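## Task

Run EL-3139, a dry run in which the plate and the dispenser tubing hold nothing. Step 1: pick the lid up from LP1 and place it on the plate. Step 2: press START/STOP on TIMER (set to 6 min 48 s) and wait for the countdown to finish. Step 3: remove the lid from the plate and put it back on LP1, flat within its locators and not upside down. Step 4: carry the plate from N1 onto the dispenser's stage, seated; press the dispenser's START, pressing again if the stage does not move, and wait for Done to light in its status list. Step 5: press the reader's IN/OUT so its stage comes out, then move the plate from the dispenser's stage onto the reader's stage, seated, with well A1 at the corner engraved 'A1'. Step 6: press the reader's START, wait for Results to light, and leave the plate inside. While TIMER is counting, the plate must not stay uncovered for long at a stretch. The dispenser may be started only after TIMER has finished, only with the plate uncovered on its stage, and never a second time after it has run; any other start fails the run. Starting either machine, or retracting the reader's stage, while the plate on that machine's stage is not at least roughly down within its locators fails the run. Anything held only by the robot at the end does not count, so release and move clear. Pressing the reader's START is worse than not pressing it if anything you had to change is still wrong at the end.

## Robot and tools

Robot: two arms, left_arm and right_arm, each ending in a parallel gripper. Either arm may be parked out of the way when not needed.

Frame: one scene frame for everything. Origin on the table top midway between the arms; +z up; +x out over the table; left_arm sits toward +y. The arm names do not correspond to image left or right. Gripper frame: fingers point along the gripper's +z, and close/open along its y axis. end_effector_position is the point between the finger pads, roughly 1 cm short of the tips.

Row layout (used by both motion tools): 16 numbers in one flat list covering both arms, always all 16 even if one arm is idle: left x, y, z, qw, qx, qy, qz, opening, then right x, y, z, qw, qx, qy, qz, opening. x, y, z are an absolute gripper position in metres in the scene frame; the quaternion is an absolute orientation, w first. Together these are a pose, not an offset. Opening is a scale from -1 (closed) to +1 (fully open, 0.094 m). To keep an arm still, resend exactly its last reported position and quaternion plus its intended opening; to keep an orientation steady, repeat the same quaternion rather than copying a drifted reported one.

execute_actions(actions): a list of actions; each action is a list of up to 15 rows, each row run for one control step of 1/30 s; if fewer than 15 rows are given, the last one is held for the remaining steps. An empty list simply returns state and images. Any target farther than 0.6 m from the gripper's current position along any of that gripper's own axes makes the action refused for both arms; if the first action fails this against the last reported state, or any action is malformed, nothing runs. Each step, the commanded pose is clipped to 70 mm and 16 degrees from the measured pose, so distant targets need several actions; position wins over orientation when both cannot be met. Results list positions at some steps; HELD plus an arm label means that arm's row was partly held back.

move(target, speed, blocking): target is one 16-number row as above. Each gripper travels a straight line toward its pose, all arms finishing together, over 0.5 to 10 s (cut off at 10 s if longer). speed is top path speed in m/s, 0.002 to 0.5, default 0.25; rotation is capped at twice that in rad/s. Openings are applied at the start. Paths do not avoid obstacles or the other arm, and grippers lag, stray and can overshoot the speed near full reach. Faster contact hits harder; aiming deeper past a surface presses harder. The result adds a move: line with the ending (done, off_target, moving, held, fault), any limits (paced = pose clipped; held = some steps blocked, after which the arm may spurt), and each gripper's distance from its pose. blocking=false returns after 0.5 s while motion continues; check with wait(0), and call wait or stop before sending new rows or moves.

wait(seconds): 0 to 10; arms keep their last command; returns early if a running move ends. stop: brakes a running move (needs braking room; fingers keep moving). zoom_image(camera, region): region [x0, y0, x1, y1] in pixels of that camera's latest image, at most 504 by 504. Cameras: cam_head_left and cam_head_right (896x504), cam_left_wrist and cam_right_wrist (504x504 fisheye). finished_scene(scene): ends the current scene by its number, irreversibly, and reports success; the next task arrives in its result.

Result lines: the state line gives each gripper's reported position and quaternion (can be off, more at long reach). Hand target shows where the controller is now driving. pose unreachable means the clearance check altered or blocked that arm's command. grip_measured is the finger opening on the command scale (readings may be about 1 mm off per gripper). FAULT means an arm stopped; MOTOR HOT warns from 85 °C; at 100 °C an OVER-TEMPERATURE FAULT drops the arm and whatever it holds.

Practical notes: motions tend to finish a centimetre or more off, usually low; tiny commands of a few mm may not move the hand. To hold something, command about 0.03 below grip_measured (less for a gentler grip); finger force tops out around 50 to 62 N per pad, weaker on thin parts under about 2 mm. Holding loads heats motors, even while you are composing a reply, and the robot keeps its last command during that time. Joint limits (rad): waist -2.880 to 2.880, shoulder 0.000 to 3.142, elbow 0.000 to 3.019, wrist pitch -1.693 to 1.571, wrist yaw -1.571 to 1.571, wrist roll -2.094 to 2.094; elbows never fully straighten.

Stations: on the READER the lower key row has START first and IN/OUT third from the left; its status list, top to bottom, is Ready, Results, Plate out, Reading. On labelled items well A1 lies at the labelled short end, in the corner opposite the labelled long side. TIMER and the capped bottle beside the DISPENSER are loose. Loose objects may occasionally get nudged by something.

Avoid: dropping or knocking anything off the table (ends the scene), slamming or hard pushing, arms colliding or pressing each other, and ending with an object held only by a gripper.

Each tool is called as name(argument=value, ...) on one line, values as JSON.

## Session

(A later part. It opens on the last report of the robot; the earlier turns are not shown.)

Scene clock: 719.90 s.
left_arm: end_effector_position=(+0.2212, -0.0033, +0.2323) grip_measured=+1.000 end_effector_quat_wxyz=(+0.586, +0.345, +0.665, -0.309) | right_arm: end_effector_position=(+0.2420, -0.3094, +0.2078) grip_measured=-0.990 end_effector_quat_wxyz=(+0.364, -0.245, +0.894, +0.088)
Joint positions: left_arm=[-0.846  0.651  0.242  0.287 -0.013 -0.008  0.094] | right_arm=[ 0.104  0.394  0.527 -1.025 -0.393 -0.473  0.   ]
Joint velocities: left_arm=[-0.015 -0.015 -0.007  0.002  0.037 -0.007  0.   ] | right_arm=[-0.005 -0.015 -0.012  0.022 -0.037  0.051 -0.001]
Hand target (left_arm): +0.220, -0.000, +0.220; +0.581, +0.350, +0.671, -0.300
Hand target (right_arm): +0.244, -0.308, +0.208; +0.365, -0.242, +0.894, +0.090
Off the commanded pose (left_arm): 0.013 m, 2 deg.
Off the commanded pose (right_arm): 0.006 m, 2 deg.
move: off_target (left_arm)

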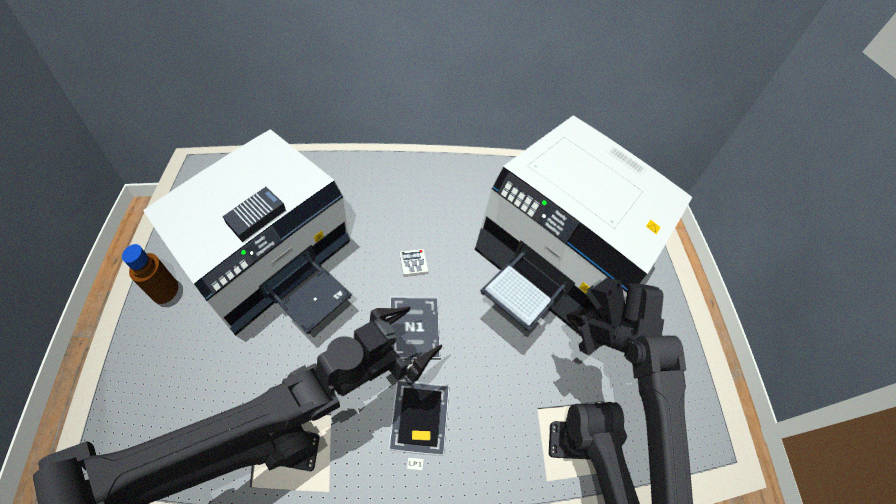

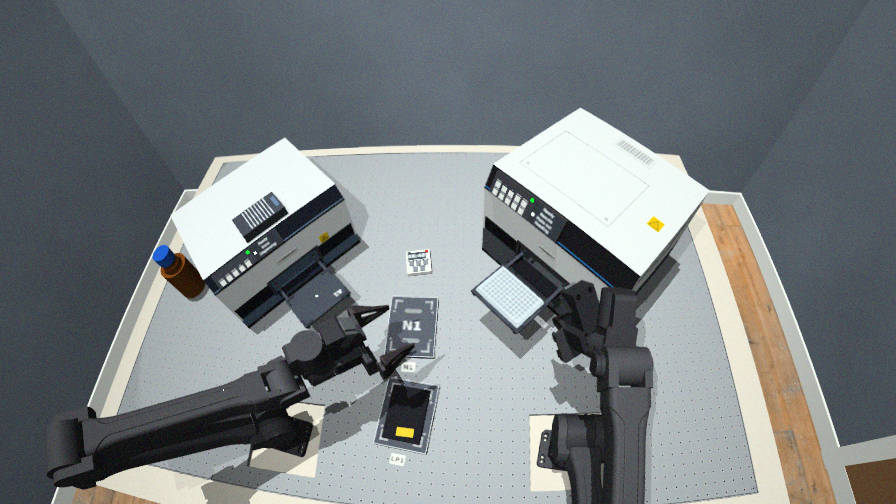

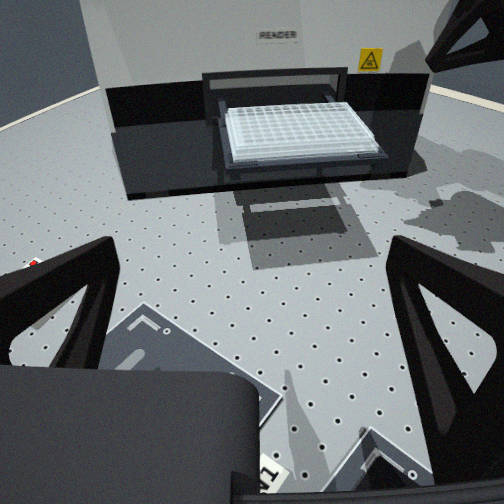

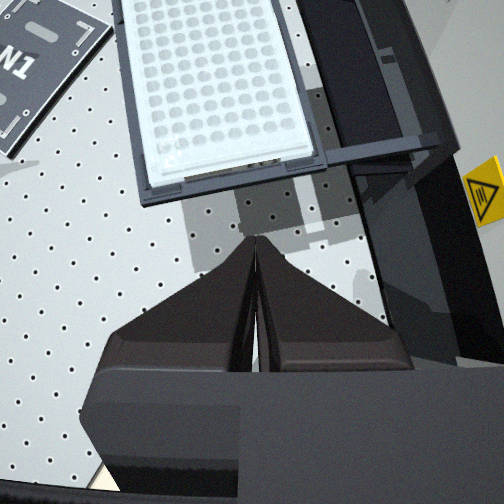

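zoom_image(camera="cam_right_wrist", region=[130,110,340,215])

move(target=[0.22,0.0,0.22,0.58,0.35,0.67,-0.30,1,0.283,-0.265,0.195,0.37,-0.239,0.893,0.099,-1], speed=0.05)

Region (130, 110, 340, 215) of cam_right_wrist's 504x504 image, scaled by 2.400, with more detail than that image has.

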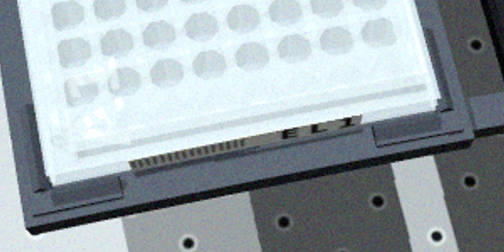

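Scene clock: 723.00 s.
left_arm: end_effector_position=(+0.2212, -0.0033, +0.2323) grip_measured=+1.000 end_effector_quat_wxyz=(+0.586, +0.345, +0.665, -0.309) | right_arm: end_effector_position=(+0.2823, -0.2691, +0.1973) grip_measured=-0.990 end_effector_quat_wxyz=(+0.370, -0.244, +0.892, +0.093)
Joint positions: left_arm=[-0.846  0.651  0.242  0.287 -0.013 -0.008  0.094] | right_arm=[ 0.36   0.54   0.513 -0.79  -0.235 -0.264  0.   ]
Joint velocities: left_arm=[-0.005  0.005 -0.012 -0.007 -0.066  0.037  0.   ] | right_arm=[-0.015 -0.015 -0.007  0.007 -0.037  0.037 -0.   ]
Hand target (left_arm): +0.220, -0.000, +0.220; +0.581, +0.350, +0.671, -0.300
Hand target (right_arm): +0.283, -0.267, +0.195; +0.370, -0.240, +0.892, +0.095
Off the commanded pose (left_arm): 0.013 m, 2 deg.
Off the commanded pose (right_arm): 0.005 m, 1 deg.
move: off_target (left_arm)

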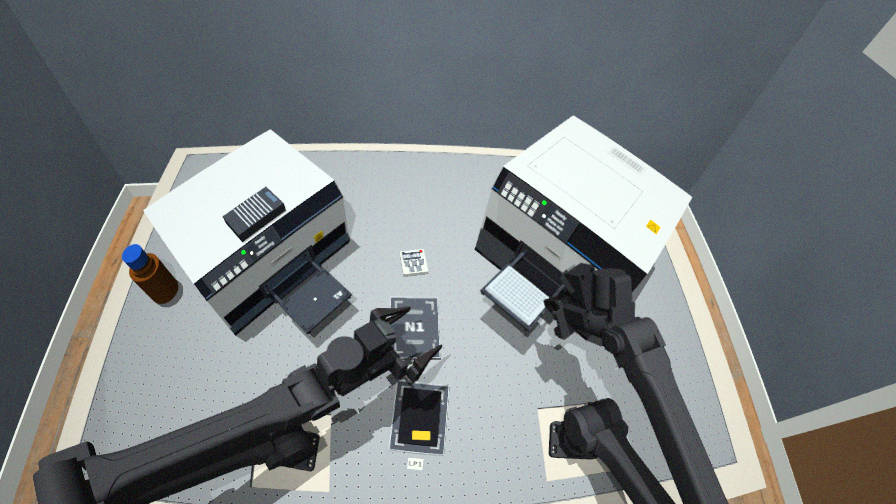

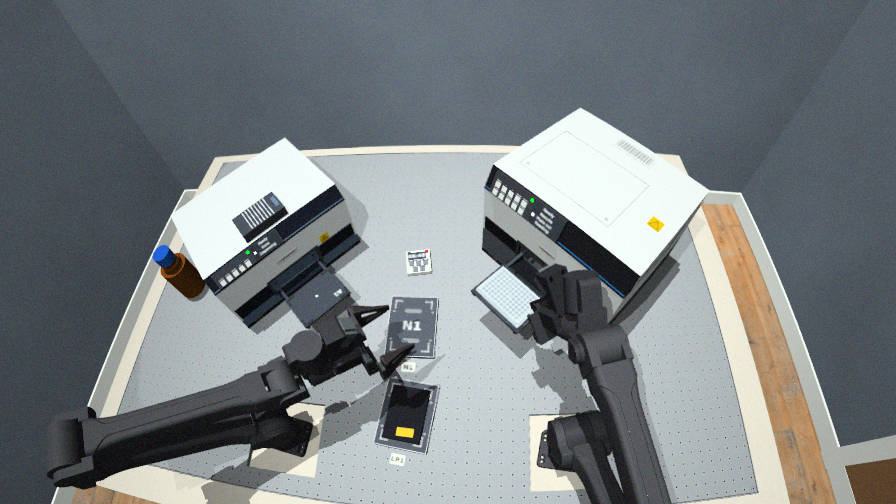

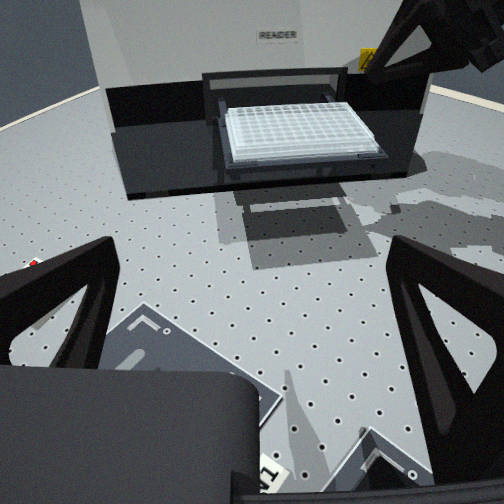

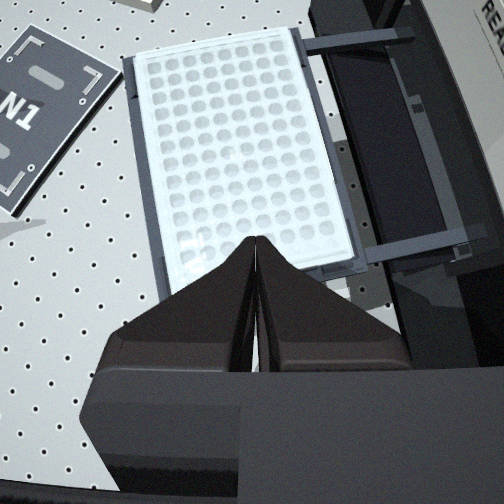

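move(target=[0.22,0.0,0.22,0.58,0.35,0.67,-0.30,1,0.287,-0.262,0.168,0.37,-0.239,0.893,0.099,-1], speed=0.03)

Scene clock: 725.90 s.
left_arm: end_effector_position=(+0.2212, -0.0033, +0.2323) grip_measured=+1.000 end_effector_quat_wxyz=(+0.586, +0.345, +0.665, -0.309) | right_arm: end_effector_position=(+0.2858, -0.2649, +0.1707) grip_measured=-0.990 end_effector_quat_wxyz=(+0.370, -0.241, +0.892, +0.096)
Joint positions: left_arm=[-0.846  0.651  0.242  0.287 -0.013 -0.008  0.094] | right_arm=[ 0.376  0.565  0.448 -0.696 -0.228 -0.244  0.   ]
Joint velocities: left_arm=[-0.005 -0.015  0.007  0.012  0.007 -0.022  0.   ] | right_arm=[-0.005 -0.005 -0.012 -0.002 -0.037  0.007  0.   ]
Hand target (left_arm): +0.220, -0.000, +0.220; +0.581, +0.350, +0.671, -0.300
Hand target (right_arm): +0.286, -0.262, +0.168; +0.370, -0.239, +0.892, +0.099
Off the commanded pose (left_arm): 0.013 m, 2 deg.
Off the commanded pose (right_arm): 0.004 m, 0 deg.
move: off_target (left_arm)

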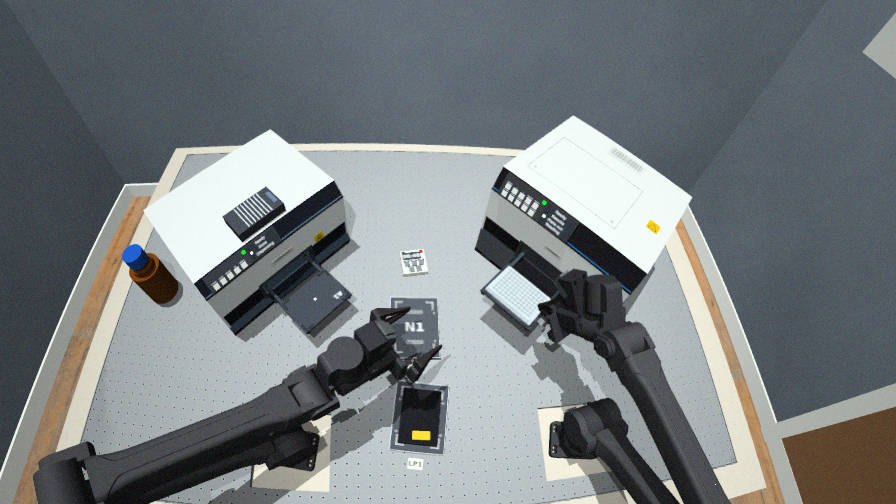

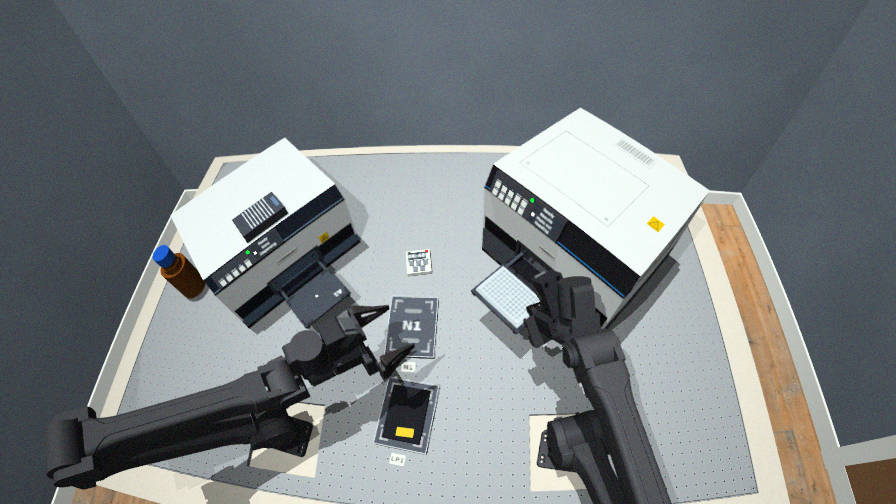

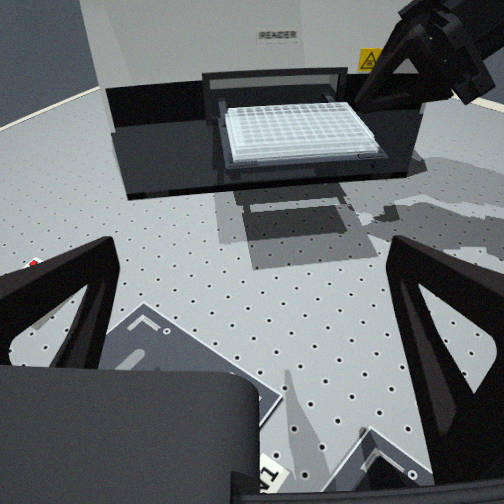

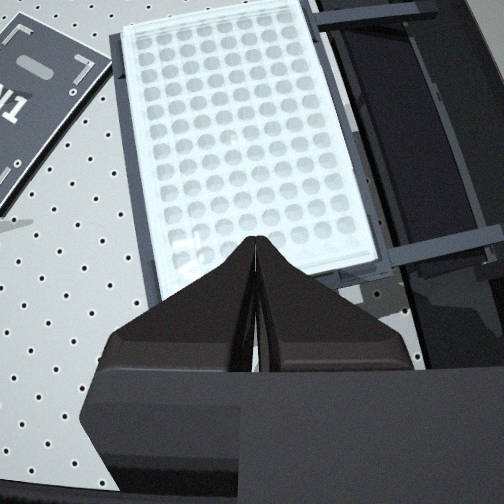

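move(target=[0.22,0.0,0.22,0.58,0.35,0.67,-0.30,1,0.288,-0.261,0.156,0.37,-0.239,0.893,0.099,-1], speed=0.012)

zoom_image(camera="cam_left_wrist", region=[280,80,400,180])

Scene clock: 728.57 s.
left_arm: end_effector_position=(+0.2212, -0.0033, +0.2323) grip_measured=+1.000 end_effector_quat_wxyz=(+0.586, +0.345, +0.665, -0.309) | right_arm: end_effector_position=(+0.2884, -0.2637, +0.1626) grip_measured=-0.990 end_effector_quat_wxyz=(+0.375, -0.241, +0.890, +0.096)
Joint positions: left_arm=[-0.846  0.651  0.242  0.287 -0.013 -0.008  0.094] | right_arm=[ 0.38   0.575  0.424 -0.651 -0.225 -0.24   0.   ]
Joint velocities: left_arm=[ 0.005  0.015  0.002 -0.002 -0.051 -0.037  0.   ] | right_arm=[-0.005 -0.015  0.002  0.007  0.022  0.051 -0.   ]
Hand target (left_arm): +0.220, -0.000, +0.220; +0.581, +0.350, +0.671, -0.300
Hand target (right_arm): +0.287, -0.261, +0.156; +0.370, -0.239, +0.892, +0.099
Off the commanded pose (left_arm): 0.013 m, 2 deg.
Off the commanded pose (right_arm): 0.007 m, 1 deg.
move: off_target (left_arm)

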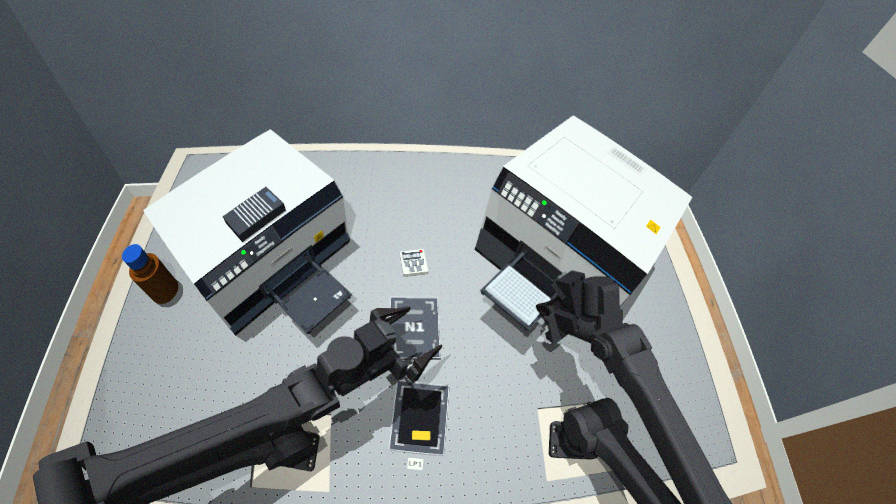

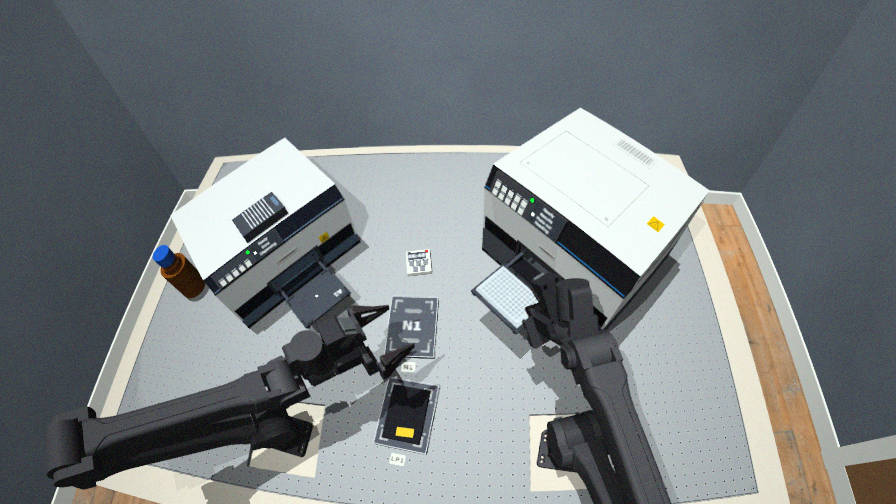

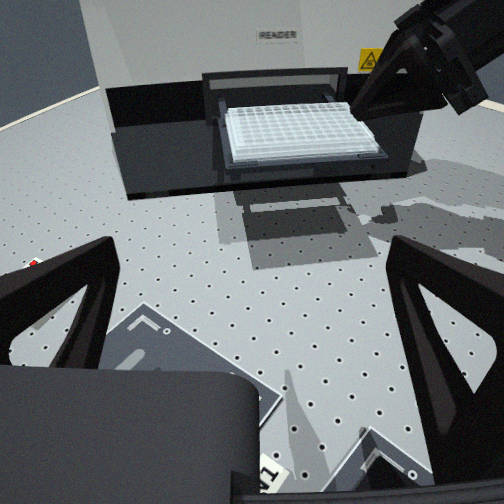

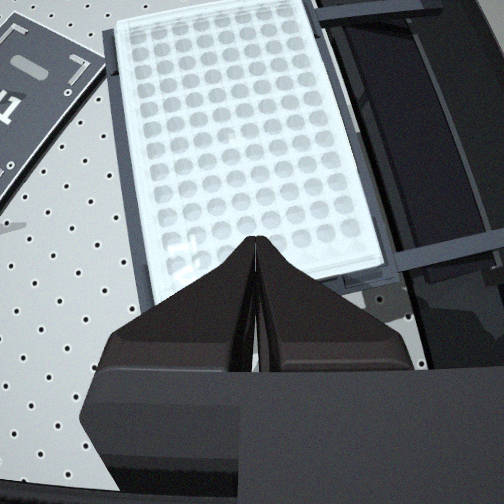

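Region (280, 80, 400, 180) of cam_left_wrist's 504x504 image, scaled by 4.200, with more detail than that image has.

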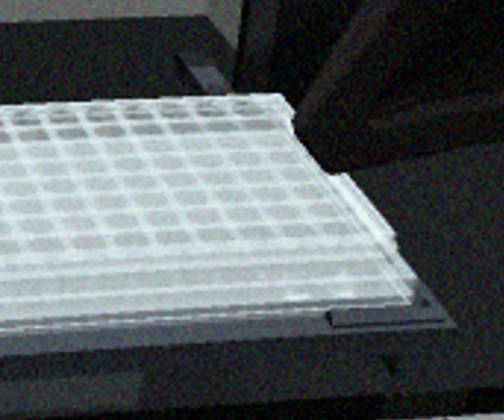

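Probably in contact now; pressing slightly forward and down.

move(target=[0.22,0.0,0.22,0.58,0.35,0.67,-0.30,1,0.291,-0.256,0.151,0.37,-0.239,0.893,0.099,-1], speed=0.012)

zoom_image(camera="cam_left_wrist", region=[280,80,400,180])

Scene clock: 732.50 s.
left_arm: end_effector_position=(+0.2212, -0.0033, +0.2323) grip_measured=+1.000 end_effector_quat_wxyz=(+0.586, +0.345, +0.665, -0.309) | right_arm: end_effector_position=(+0.2934, -0.2594, +0.1616) grip_measured=-0.990 end_effector_quat_wxyz=(+0.380, -0.240, +0.888, +0.094)
Joint positions: left_arm=[-0.846  0.651  0.242  0.287 -0.013 -0.008  0.094] | right_arm=[ 0.402  0.593  0.421 -0.615 -0.206 -0.224  0.   ]
Joint velocities: left_arm=[-0.005 -0.015  0.002 -0.007  0.007  0.022  0.   ] | right_arm=[-0.005  0.005 -0.007 -0.022  0.066  0.007 -0.001]
Hand target (left_arm): +0.220, -0.000, +0.220; +0.581, +0.350, +0.671, -0.300
Hand target (right_arm): +0.290, -0.257, +0.151; +0.370, -0.239, +0.892, +0.098
Off the commanded pose (left_arm): 0.013 m, 2 deg.
Off the commanded pose (right_arm): 0.011 m, 1 deg.
move: off_target (left_arm, right_arm)

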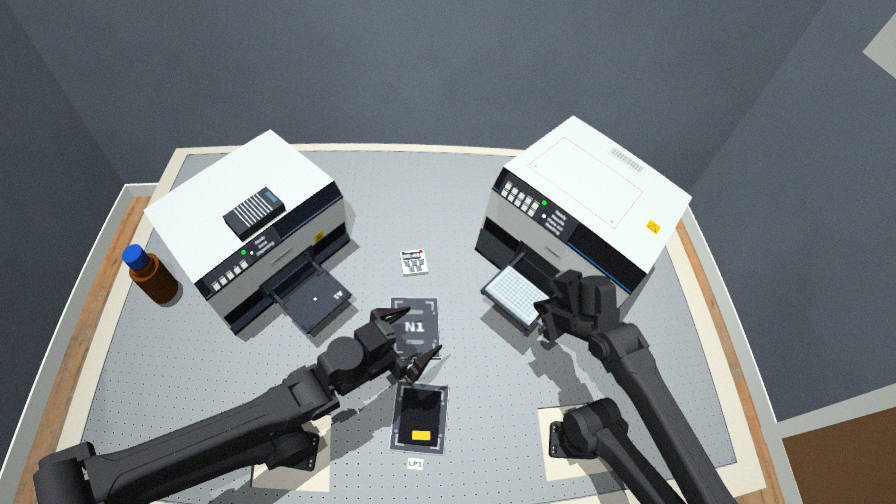

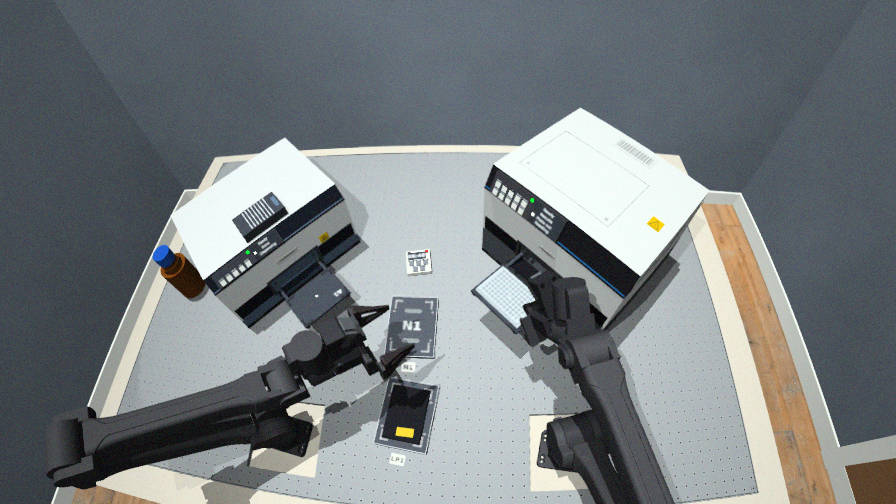

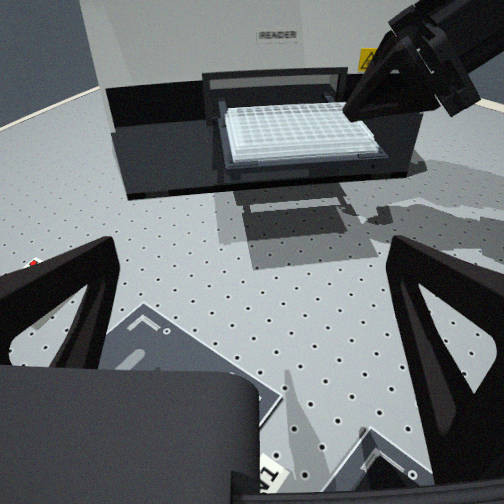

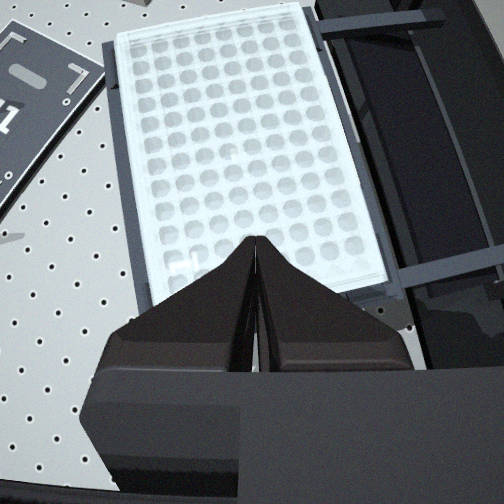

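Region (280, 80, 400, 180) of cam_left_wrist's 504x504 image, scaled by 4.200, with more detail than that image has.

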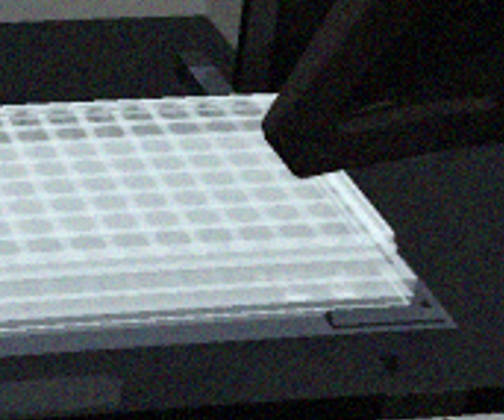

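move(target=[0.22,0.0,0.22,0.58,0.35,0.67,-0.30,1,0.300,-0.255,0.20,0.42,-0.235,0.868,0.11,-1], speed=0.04)

move(target=[0.215,-0.15,0.19,0.58,0.35,0.67,-0.30,1,0.245,-0.305,0.21,0.42,-0.235,0.868,0.11,-1], speed=0.15)

zoom_image(camera="cam_left_wrist", region=[215,40,335,160])

zoom_image(camera="cam_left_wrist", region=[55,100,175,180])

Scene clock: 736.17 s.
left_arm: end_effector_position=(+0.2212, -0.0033, +0.2323) grip_measured=+1.000 end_effector_quat_wxyz=(+0.586, +0.345, +0.665, -0.309) | right_arm: end_effector_position=(+0.2900, -0.2544, +0.1719) grip_measured=-0.990 end_effector_quat_wxyz=(+0.395, -0.245, +0.879, +0.110)
Joint positions: left_arm=[-0.846  0.651  0.242  0.287 -0.013 -0.008  0.094] | right_arm=[ 0.402  0.558  0.421 -0.615 -0.24  -0.22   0.   ]
Joint velocities: left_arm=[-0.005 -0.005  0.007  0.002 -0.022 -0.051  0.   ] | right_arm=[-0.005 -0.005  0.007 -0.007  0.007 -0.022  0.001]
Hand target (left_arm): +0.220, -0.000, +0.220; +0.581, +0.350, +0.671, -0.300
Hand target (right_arm): +0.300, -0.255, +0.199; +0.420, -0.235, +0.869, +0.111
Off the commanded pose (left_arm): 0.013 m, 2 deg.
Off the commanded pose (right_arm): 0.030 m, 3 deg.
move: off_target (left_arm, right_arm)

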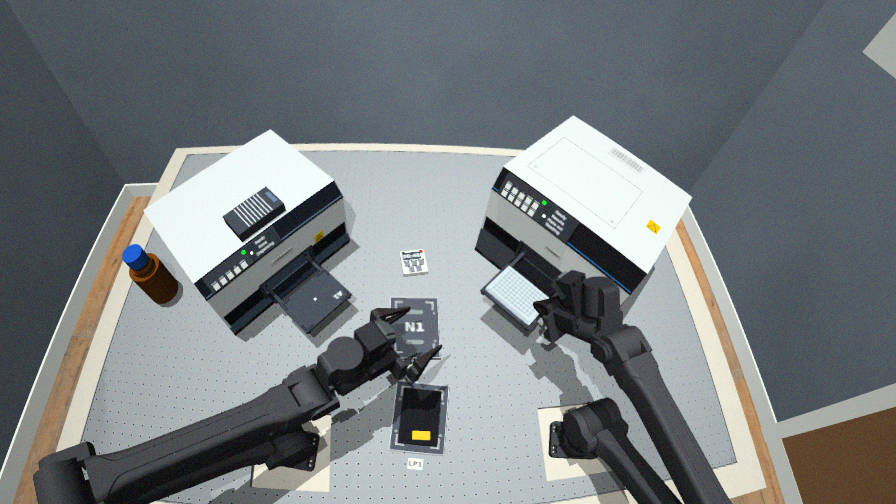

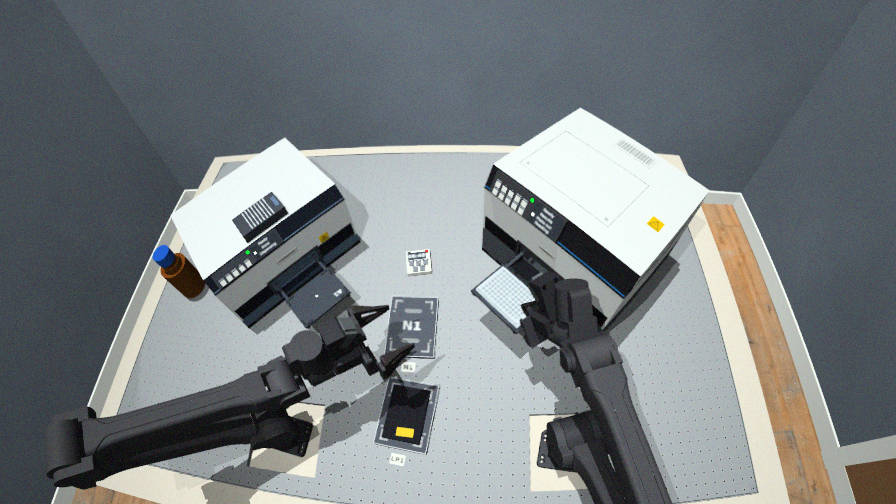

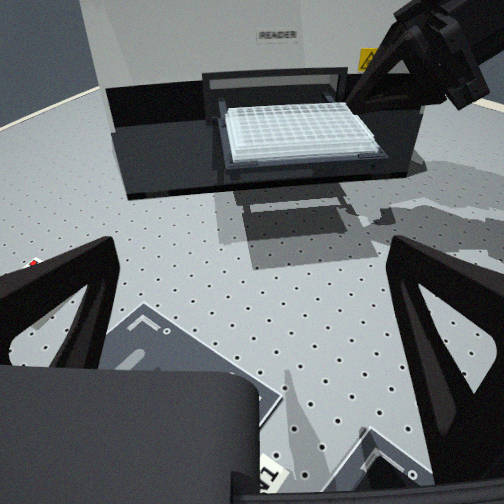

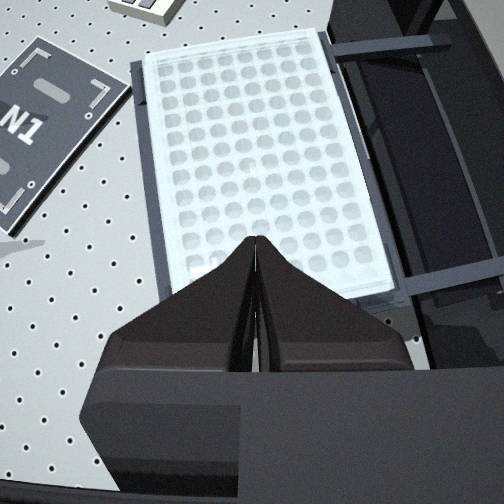

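Scene clock: 737.67 s.
left_arm: end_effector_position=(+0.2103, -0.1328, +0.1650) grip_measured=+1.000 end_effector_quat_wxyz=(+0.566, +0.367, +0.683, -0.281) | right_arm: end_effector_position=(+0.2424, -0.3003, +0.1874) grip_measured=-0.990 end_effector_quat_wxyz=(+0.402, -0.227, +0.878, +0.124)
Joint positions: left_arm=[-1.126  1.311  0.415  0.683 -0.296 -0.031  0.094] | right_arm=[ 0.082  0.329  0.421 -0.908 -0.483 -0.412  0.   ]
Joint velocities: left_arm=[ 0.005  0.005  0.002 -0.022 -0.007 -0.007  0.   ] | right_arm=[ 0.005  0.005 -0.012 -0.007 -0.037 -0.125  0.   ]
Hand target (left_arm): +0.213, -0.150, +0.189; +0.580, +0.350, +0.672, -0.301
Hand target (right_arm): +0.246, -0.302, +0.210; +0.421, -0.233, +0.869, +0.115
Off the commanded pose (left_arm): 0.031 m, 4 deg.
Off the commanded pose (right_arm): 0.023 m, 3 deg.
move: off_target (left_arm, right_arm)

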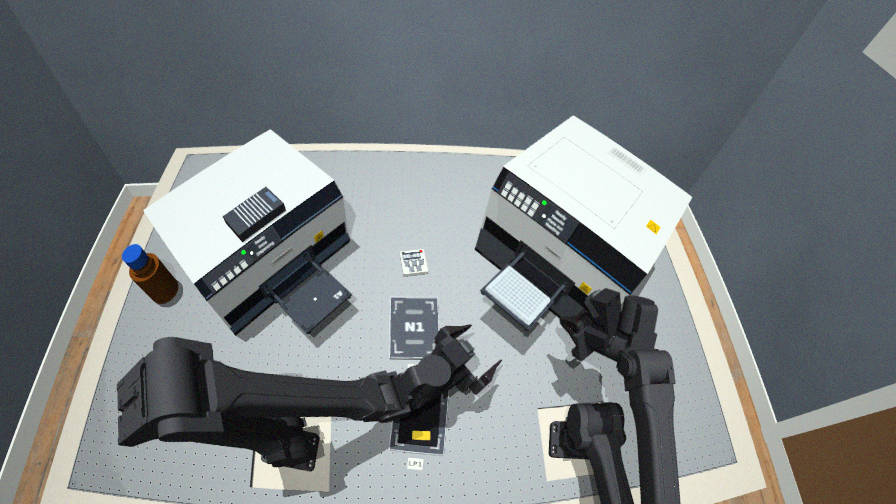

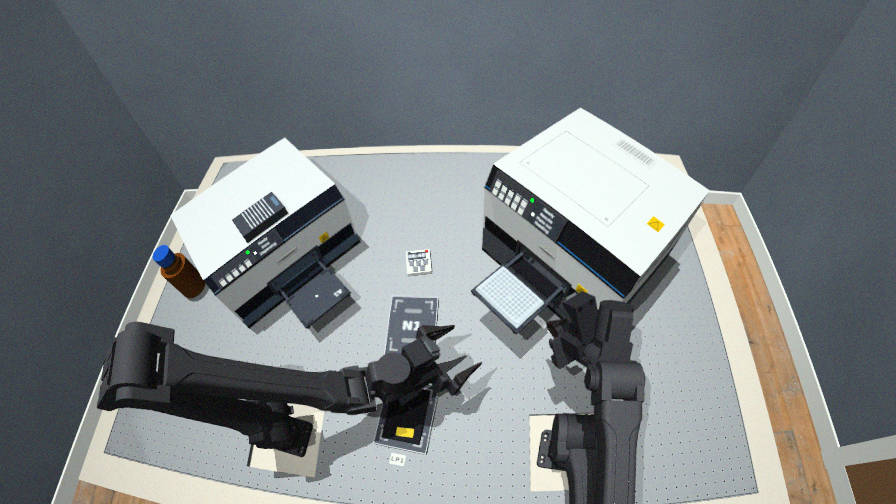

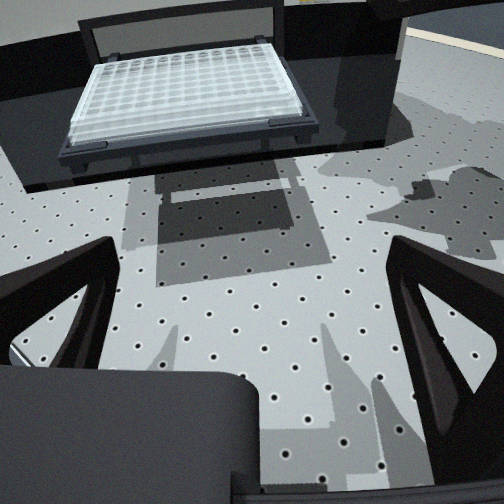

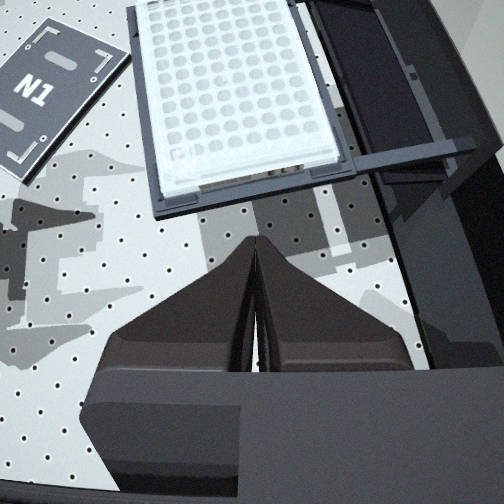

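Region (215, 40, 335, 160) of cam_left_wrist's 504x504 image, scaled by 4.200, with more detail than that image has.

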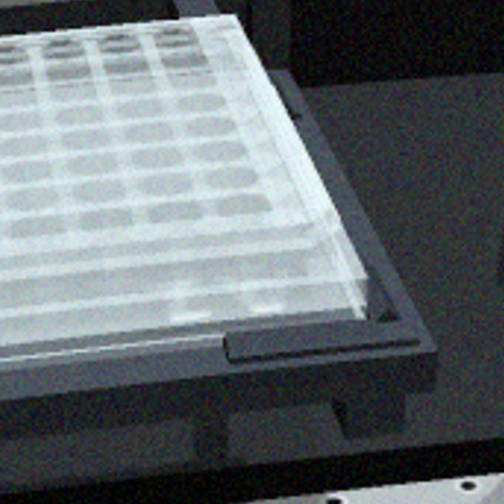

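Region (55, 100, 175, 180) of cam_left_wrist's 504x504 image, scaled by 4.200, with more detail than that image has.

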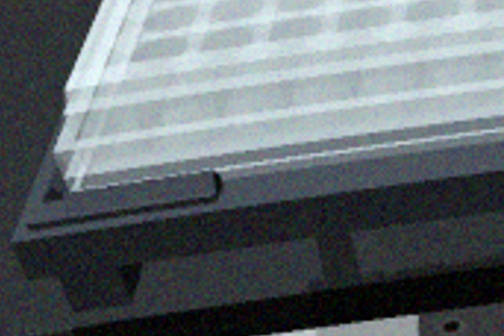

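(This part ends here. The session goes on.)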